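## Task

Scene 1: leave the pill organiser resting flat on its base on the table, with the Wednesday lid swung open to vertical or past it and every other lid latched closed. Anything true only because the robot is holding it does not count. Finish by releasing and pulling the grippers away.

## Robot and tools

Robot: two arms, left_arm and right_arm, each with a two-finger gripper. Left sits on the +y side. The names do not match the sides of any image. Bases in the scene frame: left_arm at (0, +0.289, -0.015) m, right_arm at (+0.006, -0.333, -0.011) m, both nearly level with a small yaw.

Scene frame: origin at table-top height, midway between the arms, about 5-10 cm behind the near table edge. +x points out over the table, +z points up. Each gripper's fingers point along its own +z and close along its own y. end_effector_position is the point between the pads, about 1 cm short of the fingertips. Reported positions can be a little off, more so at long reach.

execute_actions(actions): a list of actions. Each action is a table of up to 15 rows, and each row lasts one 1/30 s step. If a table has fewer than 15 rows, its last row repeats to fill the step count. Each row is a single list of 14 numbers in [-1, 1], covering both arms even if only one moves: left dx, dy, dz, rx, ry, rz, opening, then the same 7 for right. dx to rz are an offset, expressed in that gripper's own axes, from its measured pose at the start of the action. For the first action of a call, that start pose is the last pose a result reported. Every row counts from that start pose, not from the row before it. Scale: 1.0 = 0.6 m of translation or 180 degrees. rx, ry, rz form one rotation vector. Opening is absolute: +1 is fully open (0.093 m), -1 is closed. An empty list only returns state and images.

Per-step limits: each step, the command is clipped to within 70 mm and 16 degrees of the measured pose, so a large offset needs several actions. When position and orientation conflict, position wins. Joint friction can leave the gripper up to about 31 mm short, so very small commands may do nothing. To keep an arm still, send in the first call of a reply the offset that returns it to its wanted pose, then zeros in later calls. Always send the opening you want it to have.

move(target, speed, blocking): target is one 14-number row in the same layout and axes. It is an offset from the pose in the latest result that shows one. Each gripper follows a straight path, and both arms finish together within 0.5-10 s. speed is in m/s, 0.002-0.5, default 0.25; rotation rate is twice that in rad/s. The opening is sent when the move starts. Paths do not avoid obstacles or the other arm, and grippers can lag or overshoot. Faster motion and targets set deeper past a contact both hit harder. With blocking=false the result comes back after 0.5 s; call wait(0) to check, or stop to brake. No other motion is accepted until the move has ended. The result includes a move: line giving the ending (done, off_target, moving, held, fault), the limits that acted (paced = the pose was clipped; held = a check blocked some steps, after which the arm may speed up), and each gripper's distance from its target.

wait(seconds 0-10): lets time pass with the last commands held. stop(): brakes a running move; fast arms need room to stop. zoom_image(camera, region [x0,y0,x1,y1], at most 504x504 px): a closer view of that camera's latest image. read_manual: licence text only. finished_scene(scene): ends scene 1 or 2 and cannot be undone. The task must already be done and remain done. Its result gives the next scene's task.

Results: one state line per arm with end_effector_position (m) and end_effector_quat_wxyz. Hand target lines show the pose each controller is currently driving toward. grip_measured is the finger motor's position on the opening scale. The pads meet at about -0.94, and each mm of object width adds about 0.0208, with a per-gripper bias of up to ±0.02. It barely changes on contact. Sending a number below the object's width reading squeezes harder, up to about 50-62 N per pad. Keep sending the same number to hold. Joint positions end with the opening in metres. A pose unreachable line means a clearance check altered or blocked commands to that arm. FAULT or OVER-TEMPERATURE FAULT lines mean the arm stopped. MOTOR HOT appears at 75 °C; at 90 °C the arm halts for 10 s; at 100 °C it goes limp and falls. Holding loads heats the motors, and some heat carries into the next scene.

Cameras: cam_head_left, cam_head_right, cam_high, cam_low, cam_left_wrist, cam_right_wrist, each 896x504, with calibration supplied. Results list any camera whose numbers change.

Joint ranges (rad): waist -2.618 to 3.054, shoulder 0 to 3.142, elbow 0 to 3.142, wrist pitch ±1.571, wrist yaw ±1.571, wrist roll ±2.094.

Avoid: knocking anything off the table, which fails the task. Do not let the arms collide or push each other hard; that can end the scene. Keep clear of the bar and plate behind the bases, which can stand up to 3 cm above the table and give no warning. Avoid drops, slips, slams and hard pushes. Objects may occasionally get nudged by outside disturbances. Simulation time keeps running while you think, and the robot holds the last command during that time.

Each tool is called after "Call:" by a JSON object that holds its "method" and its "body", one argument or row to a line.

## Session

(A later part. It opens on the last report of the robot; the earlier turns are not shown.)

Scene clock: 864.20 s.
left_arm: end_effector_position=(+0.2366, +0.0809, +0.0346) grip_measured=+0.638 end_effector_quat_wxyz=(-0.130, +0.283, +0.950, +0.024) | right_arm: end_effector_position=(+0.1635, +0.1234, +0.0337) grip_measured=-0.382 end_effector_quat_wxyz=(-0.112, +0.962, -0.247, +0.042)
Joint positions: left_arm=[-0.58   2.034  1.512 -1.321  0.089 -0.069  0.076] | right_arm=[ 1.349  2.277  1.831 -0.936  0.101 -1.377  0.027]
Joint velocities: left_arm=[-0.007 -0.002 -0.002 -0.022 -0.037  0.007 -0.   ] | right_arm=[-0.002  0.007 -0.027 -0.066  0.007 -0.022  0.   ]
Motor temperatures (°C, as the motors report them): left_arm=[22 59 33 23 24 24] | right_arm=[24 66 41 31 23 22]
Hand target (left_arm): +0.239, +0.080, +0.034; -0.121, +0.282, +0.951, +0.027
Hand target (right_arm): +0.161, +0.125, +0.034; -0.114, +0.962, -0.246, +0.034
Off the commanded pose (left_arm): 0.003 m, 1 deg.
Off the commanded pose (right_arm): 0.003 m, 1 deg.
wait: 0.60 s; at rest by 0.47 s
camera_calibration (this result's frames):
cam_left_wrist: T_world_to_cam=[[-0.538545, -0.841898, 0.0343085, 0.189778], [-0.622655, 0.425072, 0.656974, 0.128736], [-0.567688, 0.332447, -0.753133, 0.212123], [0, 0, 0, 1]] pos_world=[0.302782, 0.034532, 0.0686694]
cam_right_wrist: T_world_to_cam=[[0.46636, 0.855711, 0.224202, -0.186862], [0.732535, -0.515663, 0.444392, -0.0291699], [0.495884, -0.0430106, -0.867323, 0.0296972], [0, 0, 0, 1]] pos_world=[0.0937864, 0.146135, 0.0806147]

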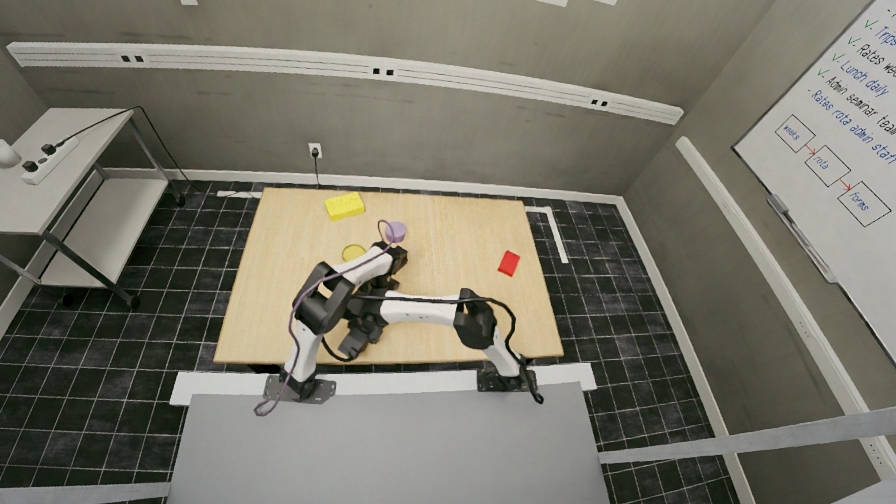

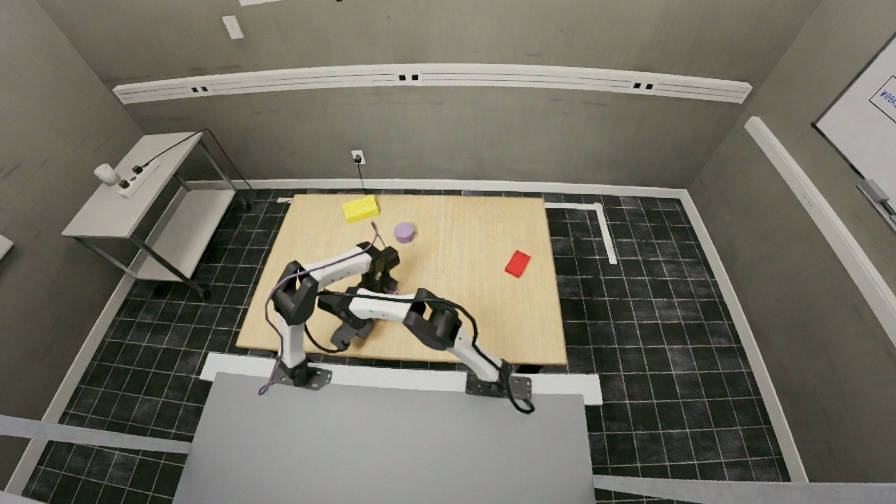

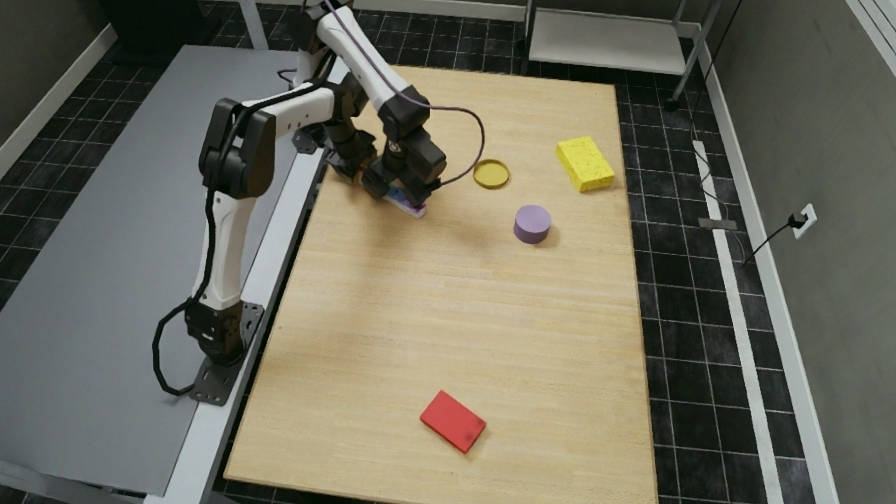

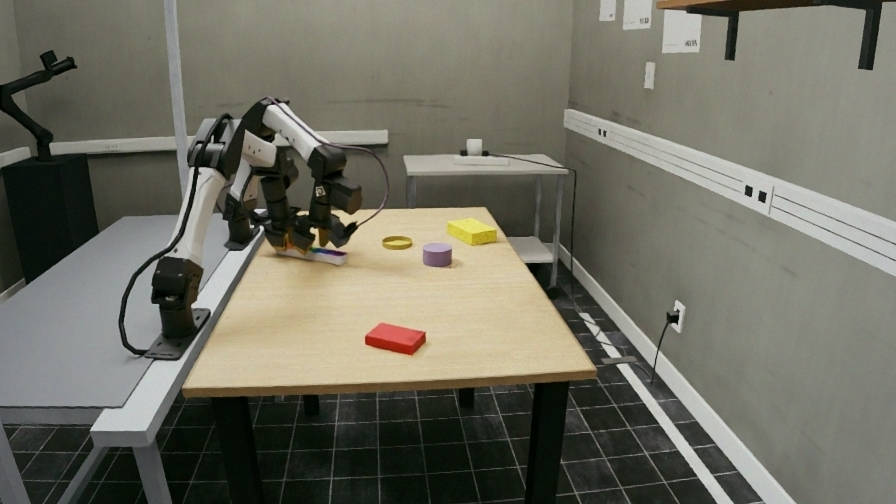

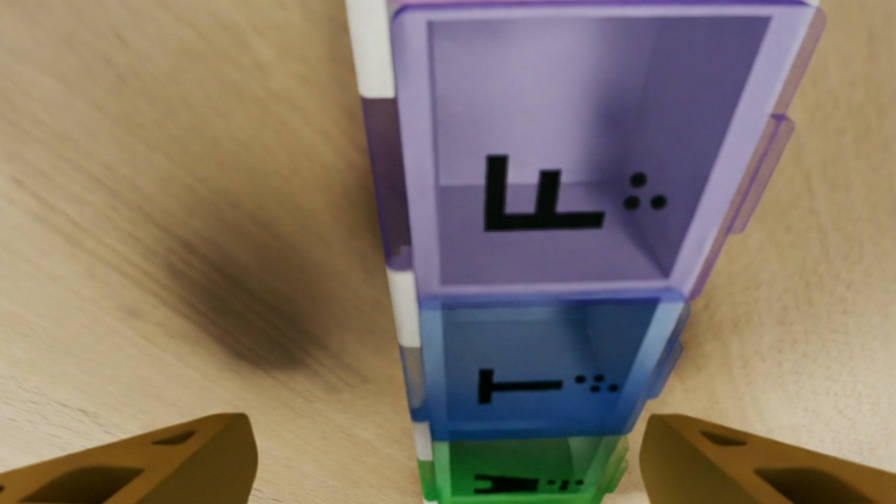

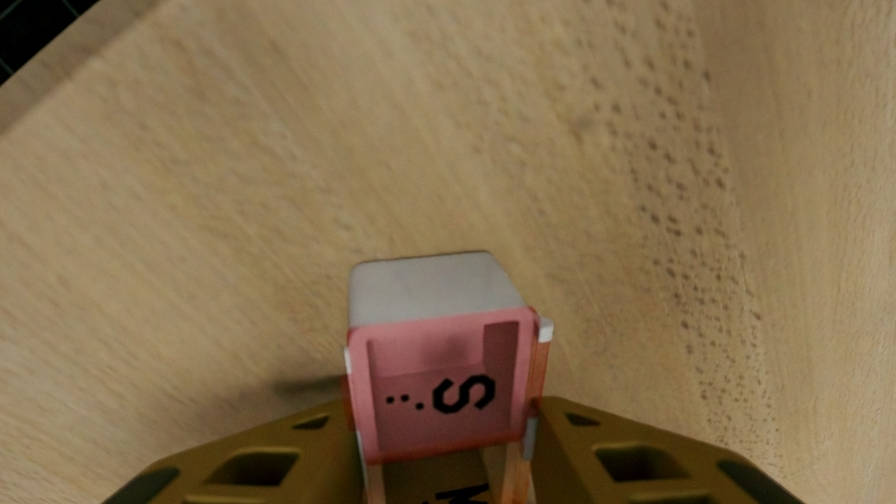

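Call:
{"method": "execute_actions", "body": {
  "actions": [
    [[0,0,0,0,0,0,0.61,-0.005,0,0,0,-0.005,0,-0.40],[0,0,0,0,0,0,0.58,-0.005,0,0,0,-0.005,0,-0.40],[0,0,0,0,0,0,0.55,-0.005,0,0,0,-0.005,0,-0.40],[0,0,0,0,0,0,0.52,-0.005,0,0,0,-0.005,0,-0.40],[0,0,0,0,0,0,0.49,-0.005,0,0,0,-0.005,0,-0.40],[0,0.002,0,-0.0023,0,0,0.46,-0.005,0,0,0,-0.005,0,-0.40],[0,0.004,0,-0.0045,0,0,0.44,-0.005,0,0,0,-0.005,0,-0.40],[0,0.006,0,-0.0068,0,0,0.42,-0.005,0,0,0,-0.005,0,-0.40],[0,0.008,0,-0.009,0,0,0.42,-0.005,0,0,0,-0.005,0,-0.40],[0,0.010,0,-0.0113,0,0,0.42,-0.005,0,0,0,-0.005,0,-0.40],[0,0.012,0,-0.0136,0,0,0.42,-0.005,0,0,0,-0.005,0,-0.40],[0,0.014,0,-0.0158,0,0,0.42,-0.005,0,0,0,-0.005,0,-0.40],[0,0.016,0,-0.0181,0,0,0.42,-0.005,0,0,0,-0.005,0,-0.40],[0,0.018,0,-0.0204,0,0,0.42,-0.005,0,0,0,-0.005,0,-0.40],[0,0.0196,0,-0.0223,0,0,0.42,-0.005,0,0,0,-0.005,0,-0.40]]
  ]
}}

Call:
{"method": "wait", "body": {
  "seconds": 0.4
}}

Scene clock: 873.97 s.
left_arm: end_effector_position=(+0.2390, +0.0841, +0.0344) grip_measured=+0.422 end_effector_quat_wxyz=(-0.126, +0.284, +0.950, +0.035) | right_arm: end_effector_position=(+0.1637, +0.1240, +0.0339) grip_measured=-0.382 end_effector_quat_wxyz=(-0.114, +0.962, -0.246, +0.042)
Joint positions: left_arm=[-0.58   2.034  1.512 -1.321  0.066 -0.07   0.065] | right_arm=[ 1.349  2.277  1.831 -0.933  0.101 -1.378  0.027]
Joint velocities: left_arm=[-0.007  0.007 -0.017  0.007 -0.11  -0.037  0.   ] | right_arm=[ 0.002  0.002 -0.017  0.007 -0.095  0.022 -0.   ]
Motor temperatures (°C, as the motors report them): left_arm=[22 59 33 23 24 24] | right_arm=[24 67 41 31 23 22]
Hand target (left_arm): +0.243, +0.091, +0.034; -0.121, +0.288, +0.948, +0.057
Hand target (right_arm): +0.161, +0.125, +0.034; -0.114, +0.962, -0.246, +0.034
Off the commanded pose (left_arm): 0.008 m, 3 deg.
Off the commanded pose (right_arm): 0.003 m, 1 deg.
camera_calibration (this result's frames):
cam_left_wrist: T_world_to_cam=[[-0.543384, -0.839407, 0.0113472, 0.195488], [-0.629593, 0.416429, 0.655896, 0.131389], [-0.55529, 0.34926, -0.754766, 0.208001], [0, 0, 0, 1]] pos_world=[0.304447, 0.0367335, 0.0685962]
cam_right_wrist: T_world_to_cam=[[0.464917, 0.855836, 0.226711, -0.187359], [0.732782, -0.515677, 0.443967, -0.0290867], [0.496873, -0.0402778, -0.866888, 0.0292433], [0, 0, 0, 1]] pos_world=[0.0938903, 0.146527, 0.0807405]

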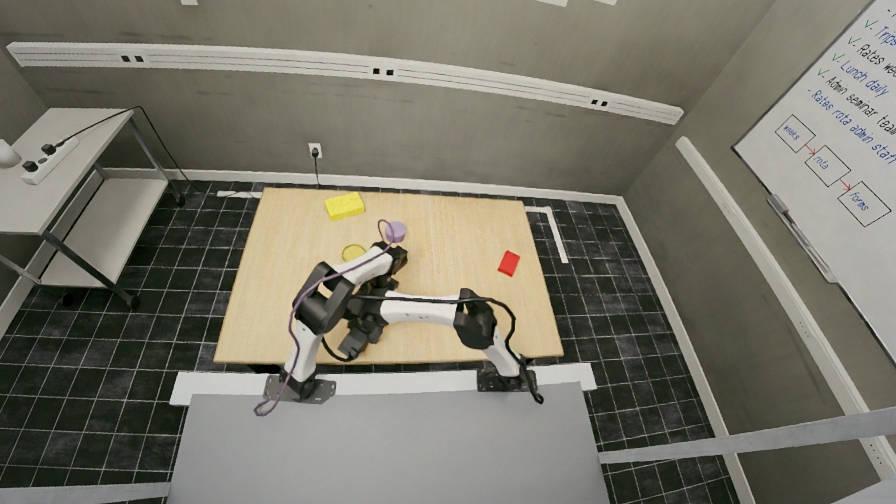

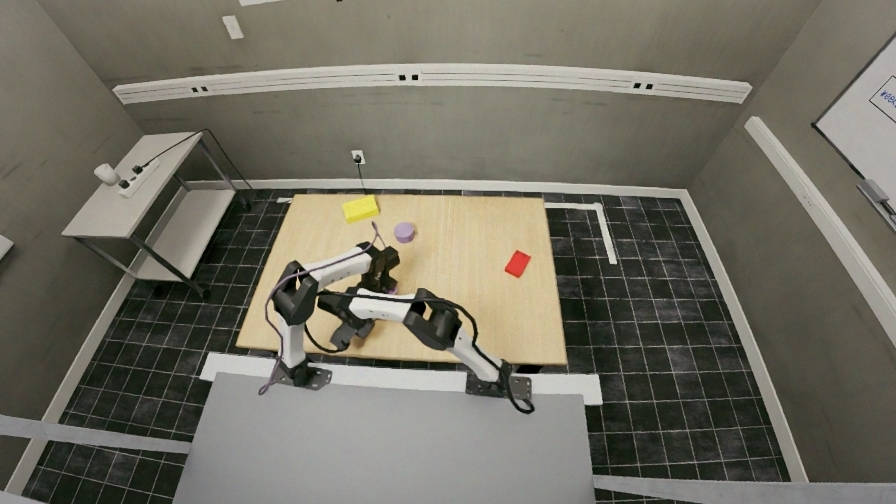

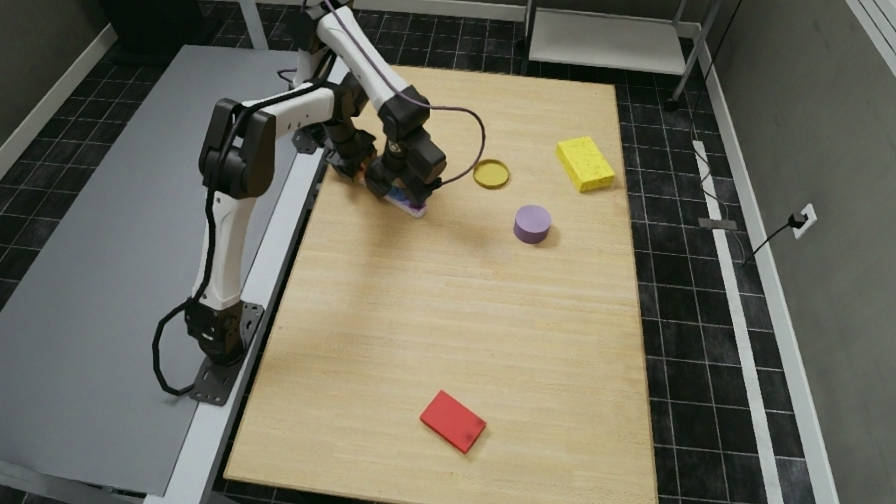

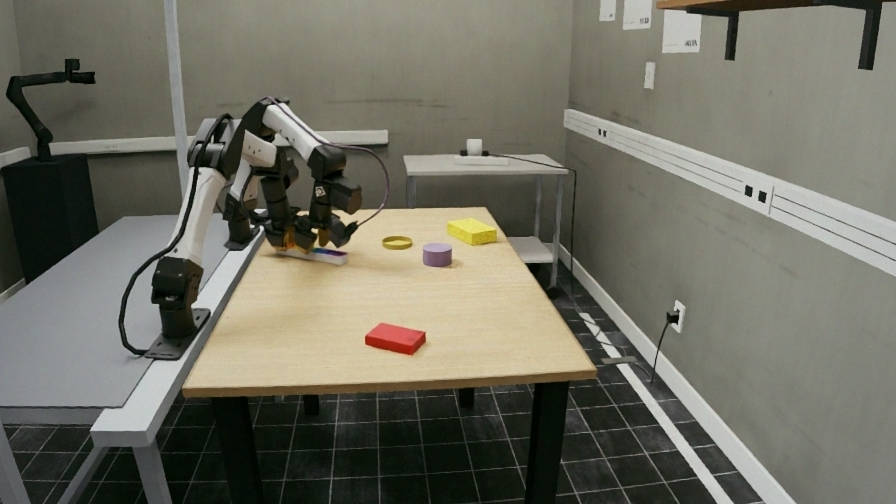

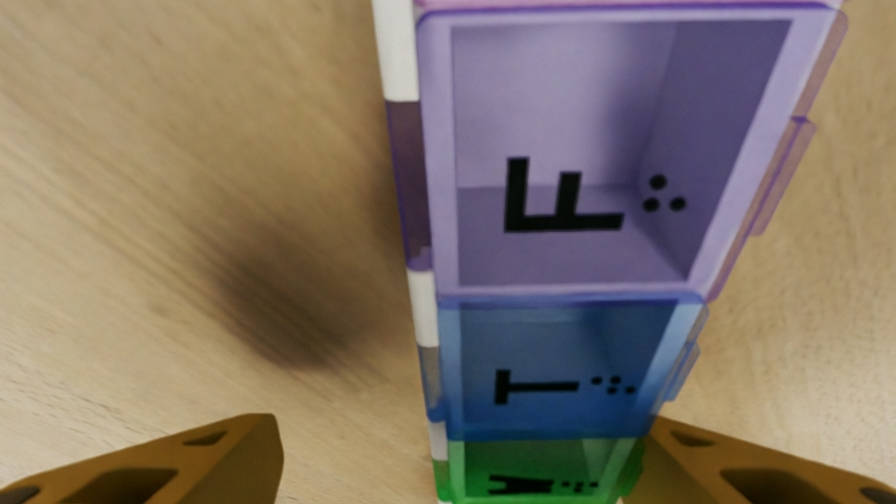

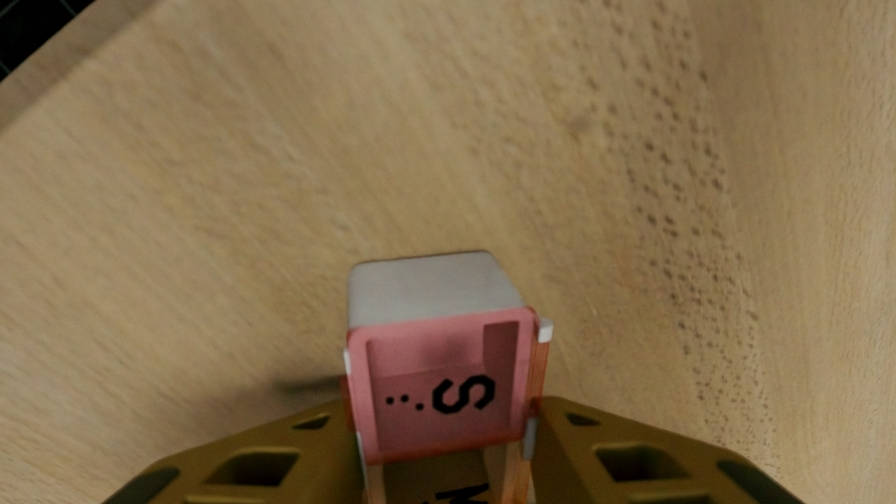

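Scene clock: 874.37 s.
left_arm: end_effector_position=(+0.2398, +0.0854, +0.0345) grip_measured=+0.422 end_effector_quat_wxyz=(-0.125, +0.285, +0.950, +0.039) | right_arm: end_effector_position=(+0.1640, +0.1252, +0.0342) grip_measured=-0.382 end_effector_quat_wxyz=(-0.116, +0.962, -0.245, +0.042)
Joint positions: left_arm=[-0.58   2.034  1.512 -1.322  0.057 -0.07   0.065] | right_arm=[ 1.349  2.277  1.831 -0.928  0.101 -1.381  0.027]
Joint velocities: left_arm=[ 0.007 -0.002 -0.022  0.037 -0.051 -0.037  0.   ] | right_arm=[-0.002 -0.007  0.007  0.051 -0.022 -0.037 -0.002]
Motor temperatures (°C, as the motors report them): left_arm=[22 59 33 23 24 24] | right_arm=[24 67 41 31 23 22]
Hand target (left_arm): +0.243, +0.091, +0.034; -0.121, +0.288, +0.948, +0.057
Hand target (right_arm): +0.161, +0.125, +0.034; -0.114, +0.962, -0.246, +0.034
Off the commanded pose (left_arm): 0.006 m, 2 deg.
Off the commanded pose (right_arm): 0.003 m, 1 deg.
wait: 0.40 s; at rest by 0.17 s
camera_calibration (this result's frames):
cam_left_wrist: T_world_to_cam=[[-0.545379, -0.838186, 0.00246313, 0.197719], [-0.631762, 0.412994, 0.655982, 0.132129], [-0.550852, 0.356203, -0.754773, 0.206331], [0, 0, 0, 1]] pos_world=[0.304964, 0.0376614, 0.0685715]
cam_right_wrist: T_world_to_cam=[[0.46202, 0.856061, 0.231727, -0.18835], [0.733273, -0.515702, 0.443129, -0.028923], [0.498847, -0.0348155, -0.86599, 0.0283286], [0, 0, 0, 1]] pos_world=[0.0940982, 0.147309, 0.0809946]

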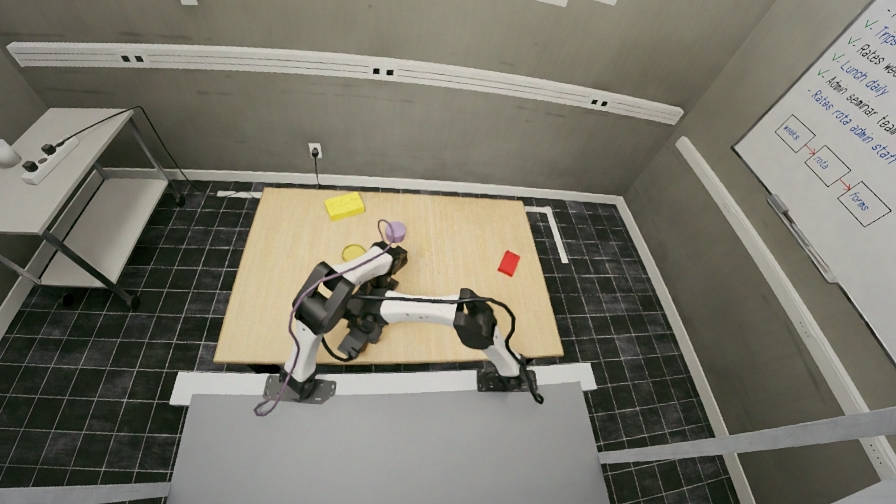

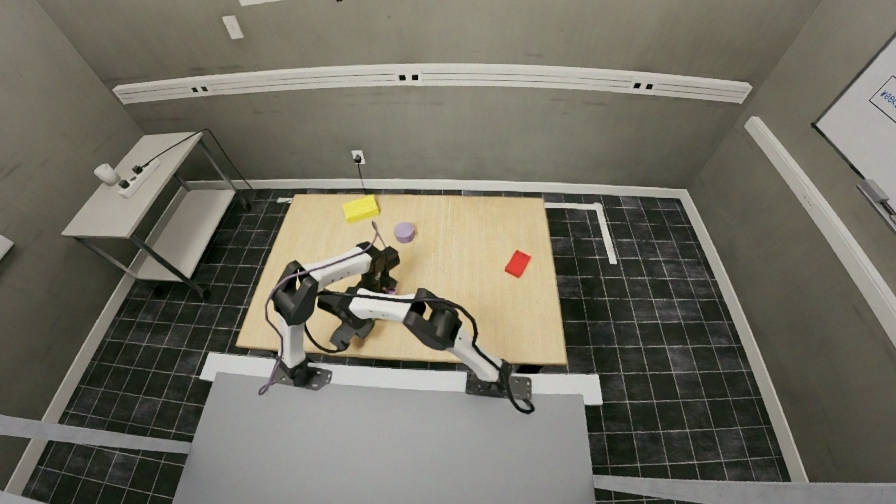

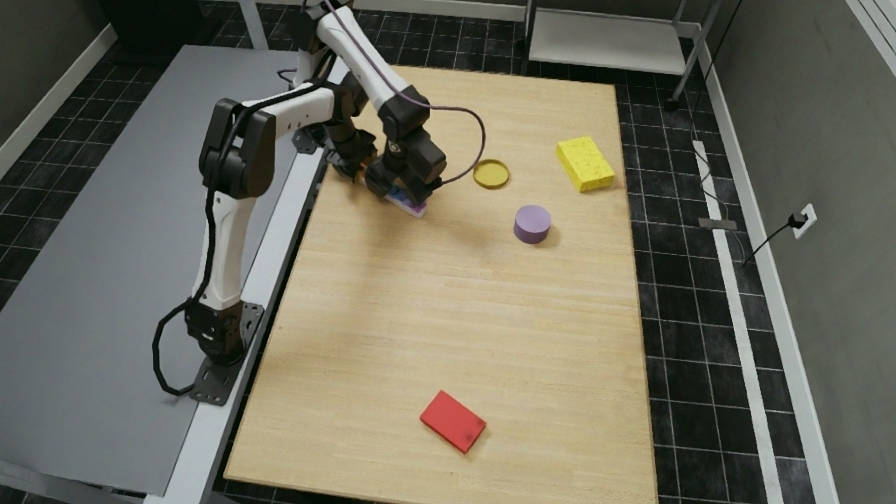

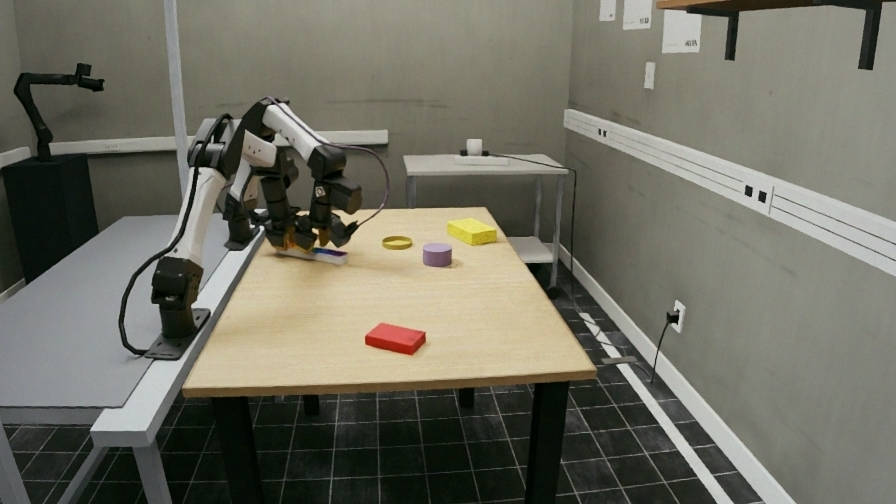

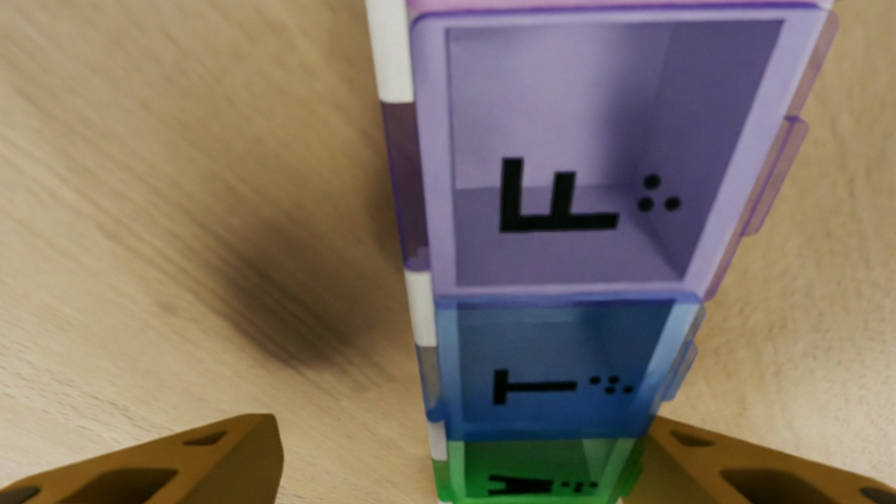

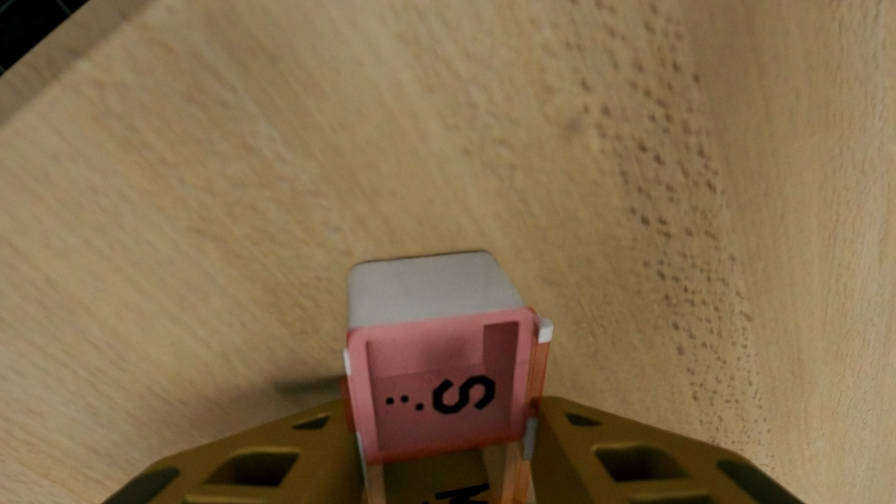

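Call:
{"method": "execute_actions", "body": {
  "actions": [
    [[0.0005,0.0125,-0.0101,-0.0138,-0.0063,0.0001,0.42,-0.003,0.0078,0,-0.006,-0.0035,0,-0.40],[0.0006,0.0130,-0.0121,-0.0143,-0.0076,0.0001,0.42,-0.003,0.0078,0,-0.006,-0.0035,0,-0.40],[0.0007,0.0135,-0.0141,-0.0149,-0.0089,0.0002,0.42,-0.003,0.0078,0,-0.006,-0.0035,0,-0.40],[0.0008,0.0140,-0.0156,-0.0154,-0.0098,0.0002,0.42,-0.003,0.0078,0,-0.006,-0.0035,0,-0.40],[0.0009,0.0146,-0.0171,-0.0160,-0.0108,0.0002,0.42,-0.003,0.0078,0,-0.006,-0.0035,0,-0.40],[0.0009,0.0151,-0.0186,-0.0166,-0.0117,0.0002,0.42,-0.003,0.0078,0,-0.006,-0.0035,0,-0.40],[0.0010,0.0157,-0.0201,-0.0171,-0.0127,0.0002,0.42,-0.003,0.0078,0,-0.006,-0.0035,0,-0.40],[0.0011,0.0162,-0.0216,-0.0177,-0.0136,0.0003,0.41,-0.003,0.0078,0,-0.006,-0.0035,0,-0.40],[0.0012,0.0167,-0.0231,-0.0182,-0.0146,0.0003,0.41,-0.003,0.0078,0,-0.006,-0.0035,0,-0.40],[0.0012,0.0173,-0.0246,-0.0188,-0.0156,0.0003,0.40,-0.003,0.0078,0,-0.006,-0.0035,0,-0.40],[0.0013,0.0178,-0.0262,-0.0193,-0.0165,0.0003,0.39,-0.003,0.0078,0,-0.006,-0.0035,0,-0.40],[0.0014,0.0186,-0.0277,-0.0202,-0.0175,0.0003,0.38,-0.003,0.0078,0,-0.006,-0.0035,0,-0.40],[0.0015,0.0192,-0.0292,-0.0208,-0.0184,0.0003,0.37,-0.003,0.0078,0,-0.006,-0.0035,0,-0.40],[0.0015,0.0200,-0.0302,-0.0217,-0.0190,0.0004,0.36,-0.003,0.0078,0,-0.006,-0.0035,0,-0.40],[0.0015,0.0206,-0.0302,-0.0223,-0.0190,0.0004,0.36,-0.003,0.0078,0,-0.006,-0.0035,0,-0.40]]
  ]
}}

Call:
{"method": "wait", "body": {
  "seconds": 0.5
}}

Scene clock: 894.20 s.
left_arm: end_effector_position=(+0.2414, +0.0879, +0.0489) grip_measured=+0.363 end_effector_quat_wxyz=(-0.105, +0.288, +0.951, +0.043) | right_arm: end_effector_position=(+0.1641, +0.1253, +0.0342) grip_measured=-0.382 end_effector_quat_wxyz=(-0.116, +0.962, -0.242, +0.042)
Joint positions: left_arm=[-0.58   1.987  1.512 -1.334  0.036 -0.07   0.063] | right_arm=[ 1.349  2.277  1.831 -0.927  0.101 -1.388  0.027]
Joint velocities: left_arm=[-0.007 -0.085 -0.002 -0.051 -0.095 -0.037 -0.003] | right_arm=[-0.012 -0.007  0.002 -0.037  0.007 -0.037 -0.   ]
Motor temperatures (°C, as the motors report them): left_arm=[22 59 34 23 24 24] | right_arm=[24 68 41 31 23 22]
Hand target (left_arm): +0.249, +0.093, +0.053; -0.087, +0.291, +0.951, +0.064
Hand target (right_arm): +0.160, +0.122, +0.033; -0.109, +0.963, -0.245, +0.034
Off the commanded pose (left_arm): 0.011 m, 3 deg.
Off the commanded pose (right_arm): 0.005 m, 1 deg.
camera_calibration (this result's frames):
cam_left_wrist: T_world_to_cam=[[-0.550478, -0.834723, -0.0145299, 0.202341], [-0.654261, 0.420527, 0.628569, 0.128752], [-0.518571, 0.35552, -0.777618, 0.210613], [0, 0, 0, 1]] pos_world=[0.304839, 0.0398778, 0.085787]
cam_right_wrist: T_world_to_cam=[[0.456308, 0.859065, 0.23193, -0.187886], [0.73586, -0.510857, 0.444449, -0.0299846], [0.500293, -0.0321376, -0.865259, 0.0277393], [0, 0, 0, 1]] pos_world=[0.0939205, 0.14698, 0.0809047]

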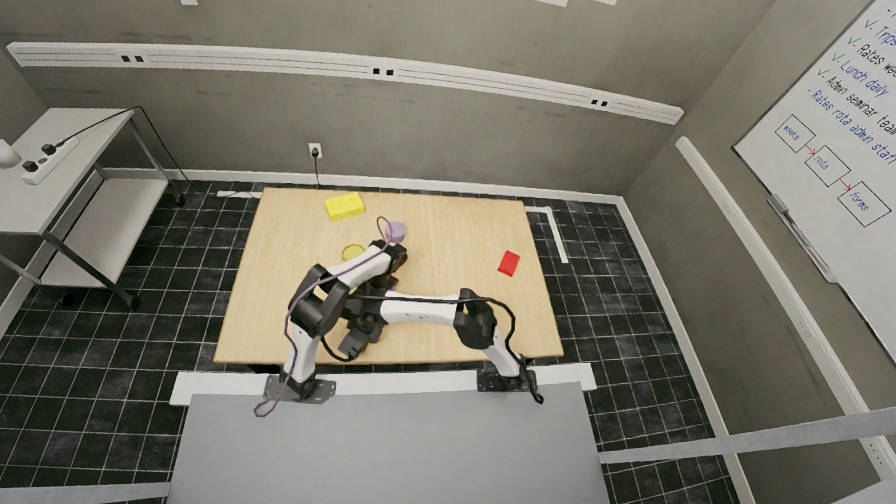

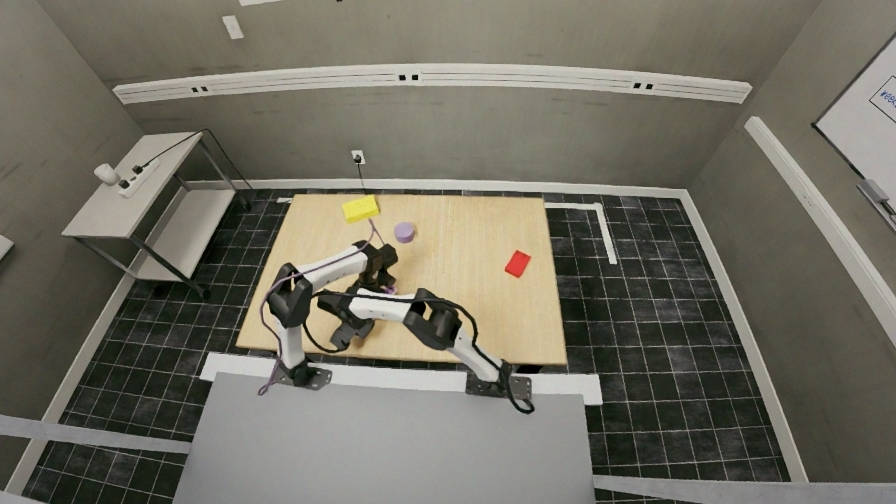

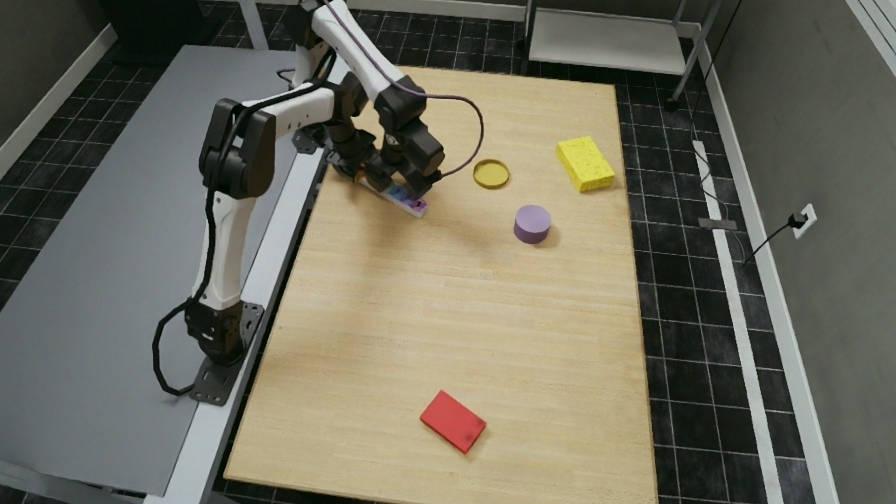

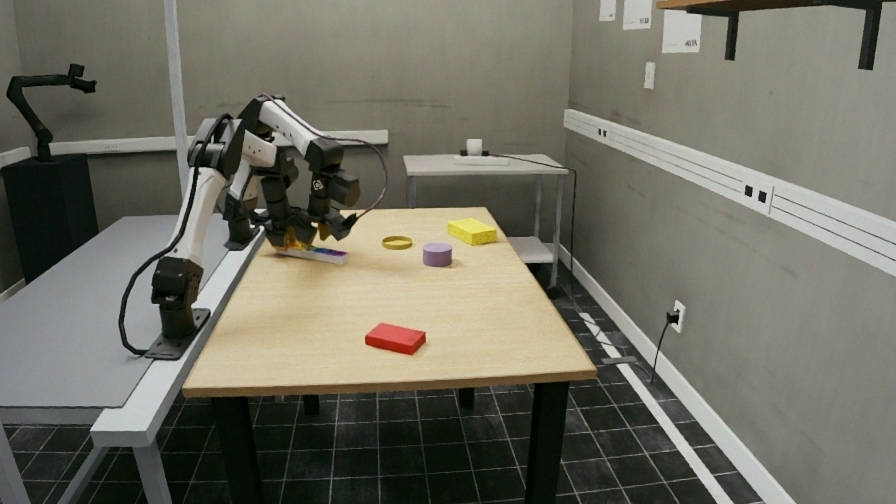

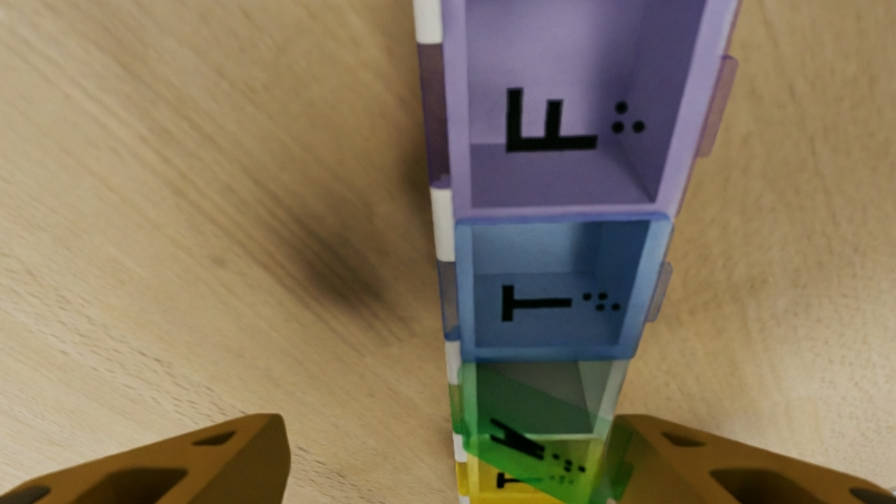

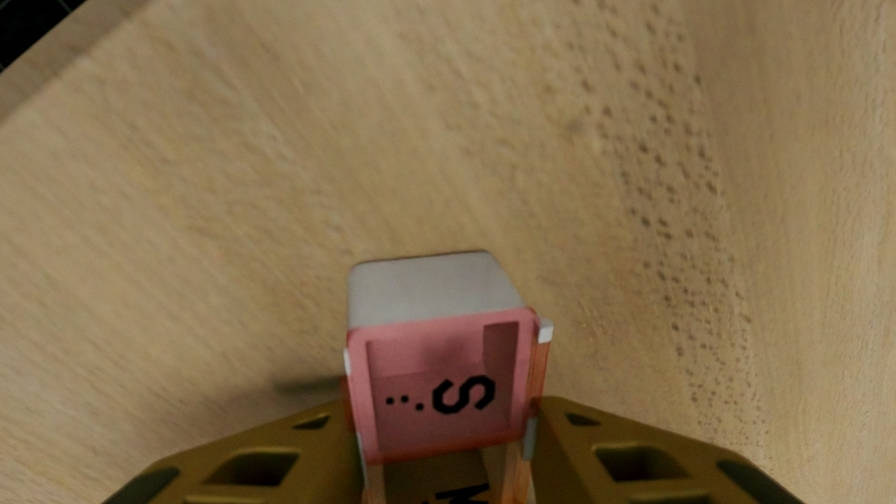

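Scene clock: 894.70 s.
left_arm: end_effector_position=(+0.2458, +0.0933, +0.0498) grip_measured=+0.362 end_effector_quat_wxyz=(-0.097, +0.290, +0.950, +0.062) | right_arm: end_effector_position=(+0.1635, +0.1246, +0.0340) grip_measured=-0.382 end_effector_quat_wxyz=(-0.115, +0.962, -0.242, +0.041)
Joint positions: left_arm=[-0.58   1.985  1.512 -1.334 -0.006 -0.07   0.063] | right_arm=[ 1.349  2.277  1.831 -0.931  0.099 -1.386  0.027]
Joint velocities: left_arm=[ 0.017  0.012 -0.002  0.007  0.007  0.037 -0.   ] | right_arm=[ 0.007  0.002 -0.012  0.007 -0.081 -0.066 -0.   ]
Motor temperatures (°C, as the motors report them): left_arm=[22 59 34 23 24 24] | right_arm=[24 68 41 31 23 22]
Hand target (left_arm): +0.249, +0.093, +0.053; -0.087, +0.291, +0.951, +0.064
Hand target (right_arm): +0.160, +0.122, +0.033; -0.109, +0.963, -0.245, +0.034
Off the commanded pose (left_arm): 0.005 m, 1 deg.
Off the commanded pose (right_arm): 0.004 m, 1 deg.
wait: 0.50 s; at rest by 0.37 s
camera_calibration (this result's frames):
cam_left_wrist: T_world_to_cam=[[-0.557468, -0.828367, -0.0551164, 0.212502], [-0.66707, 0.407419, 0.623721, 0.133411], [-0.494214, 0.384471, -0.779702, 0.203035], [0, 0, 0, 1]] pos_world=[0.3078, 0.0436144, 0.0868084]
cam_right_wrist: T_world_to_cam=[[0.457818, 0.859219, 0.228354, -0.187157], [0.736747, -0.510423, 0.443477, -0.0299973], [0.497601, -0.0347925, -0.866708, 0.0286231], [0, 0, 0, 1]] pos_world=[0.0935413, 0.146493, 0.0808489]

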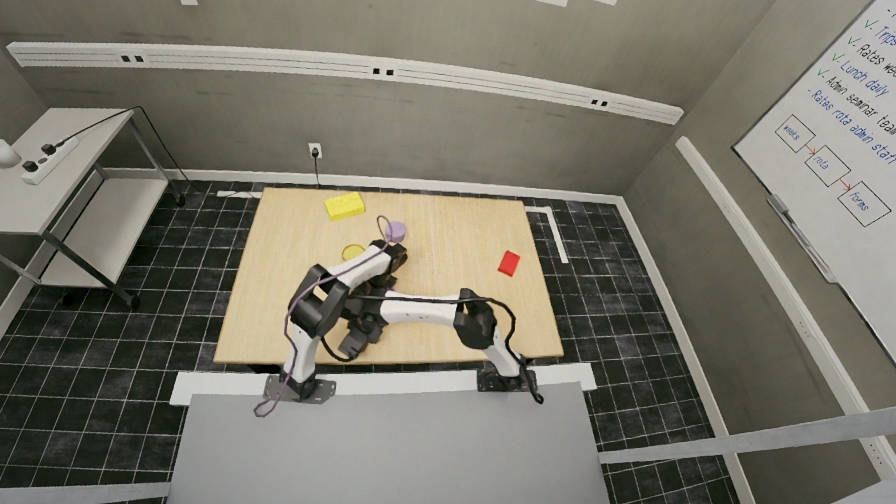

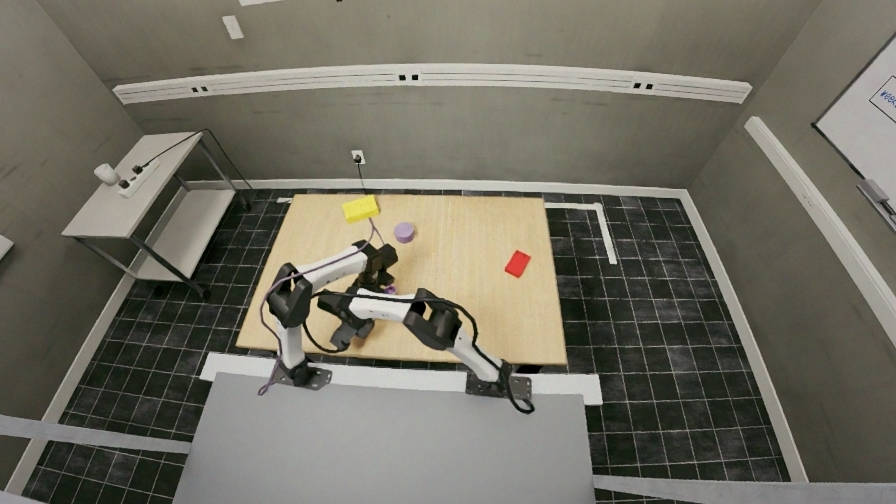

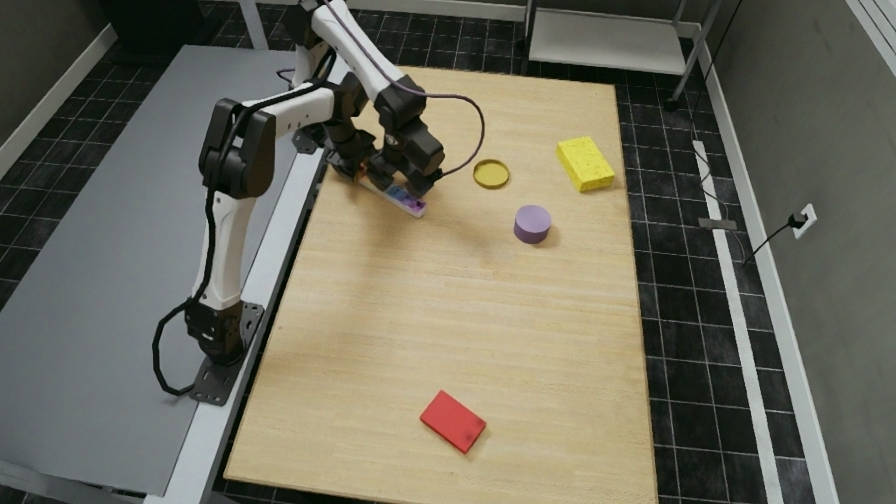

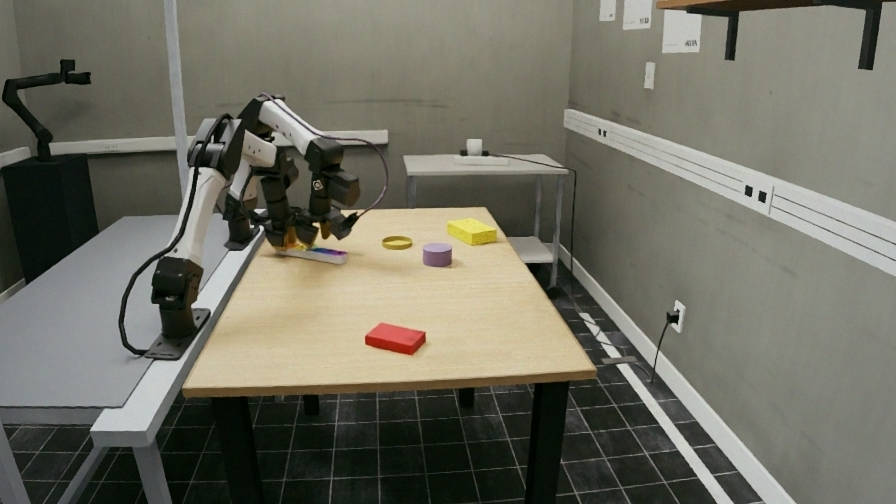

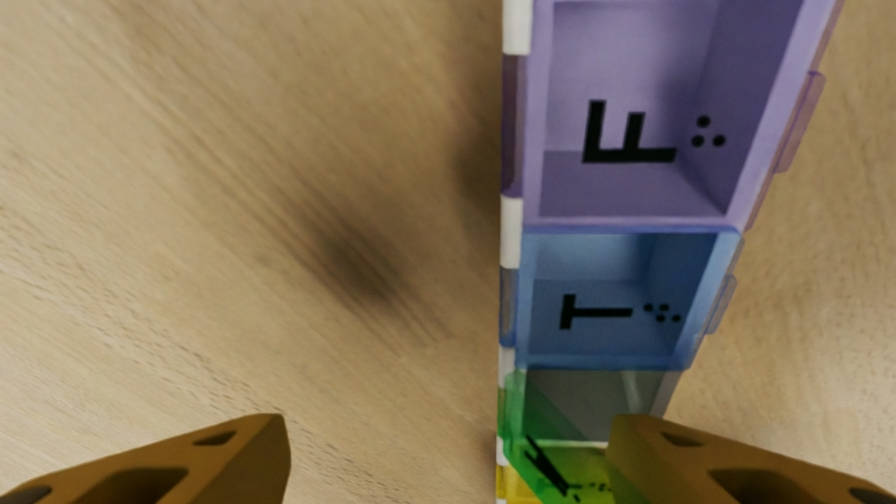

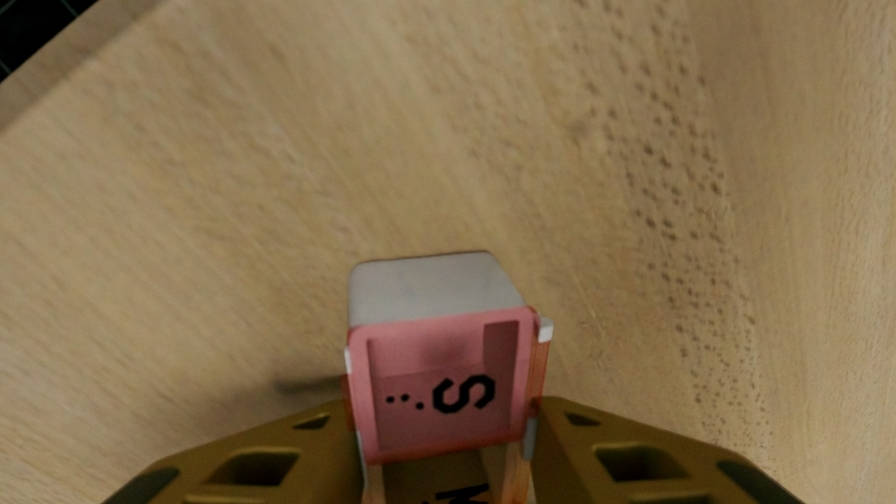

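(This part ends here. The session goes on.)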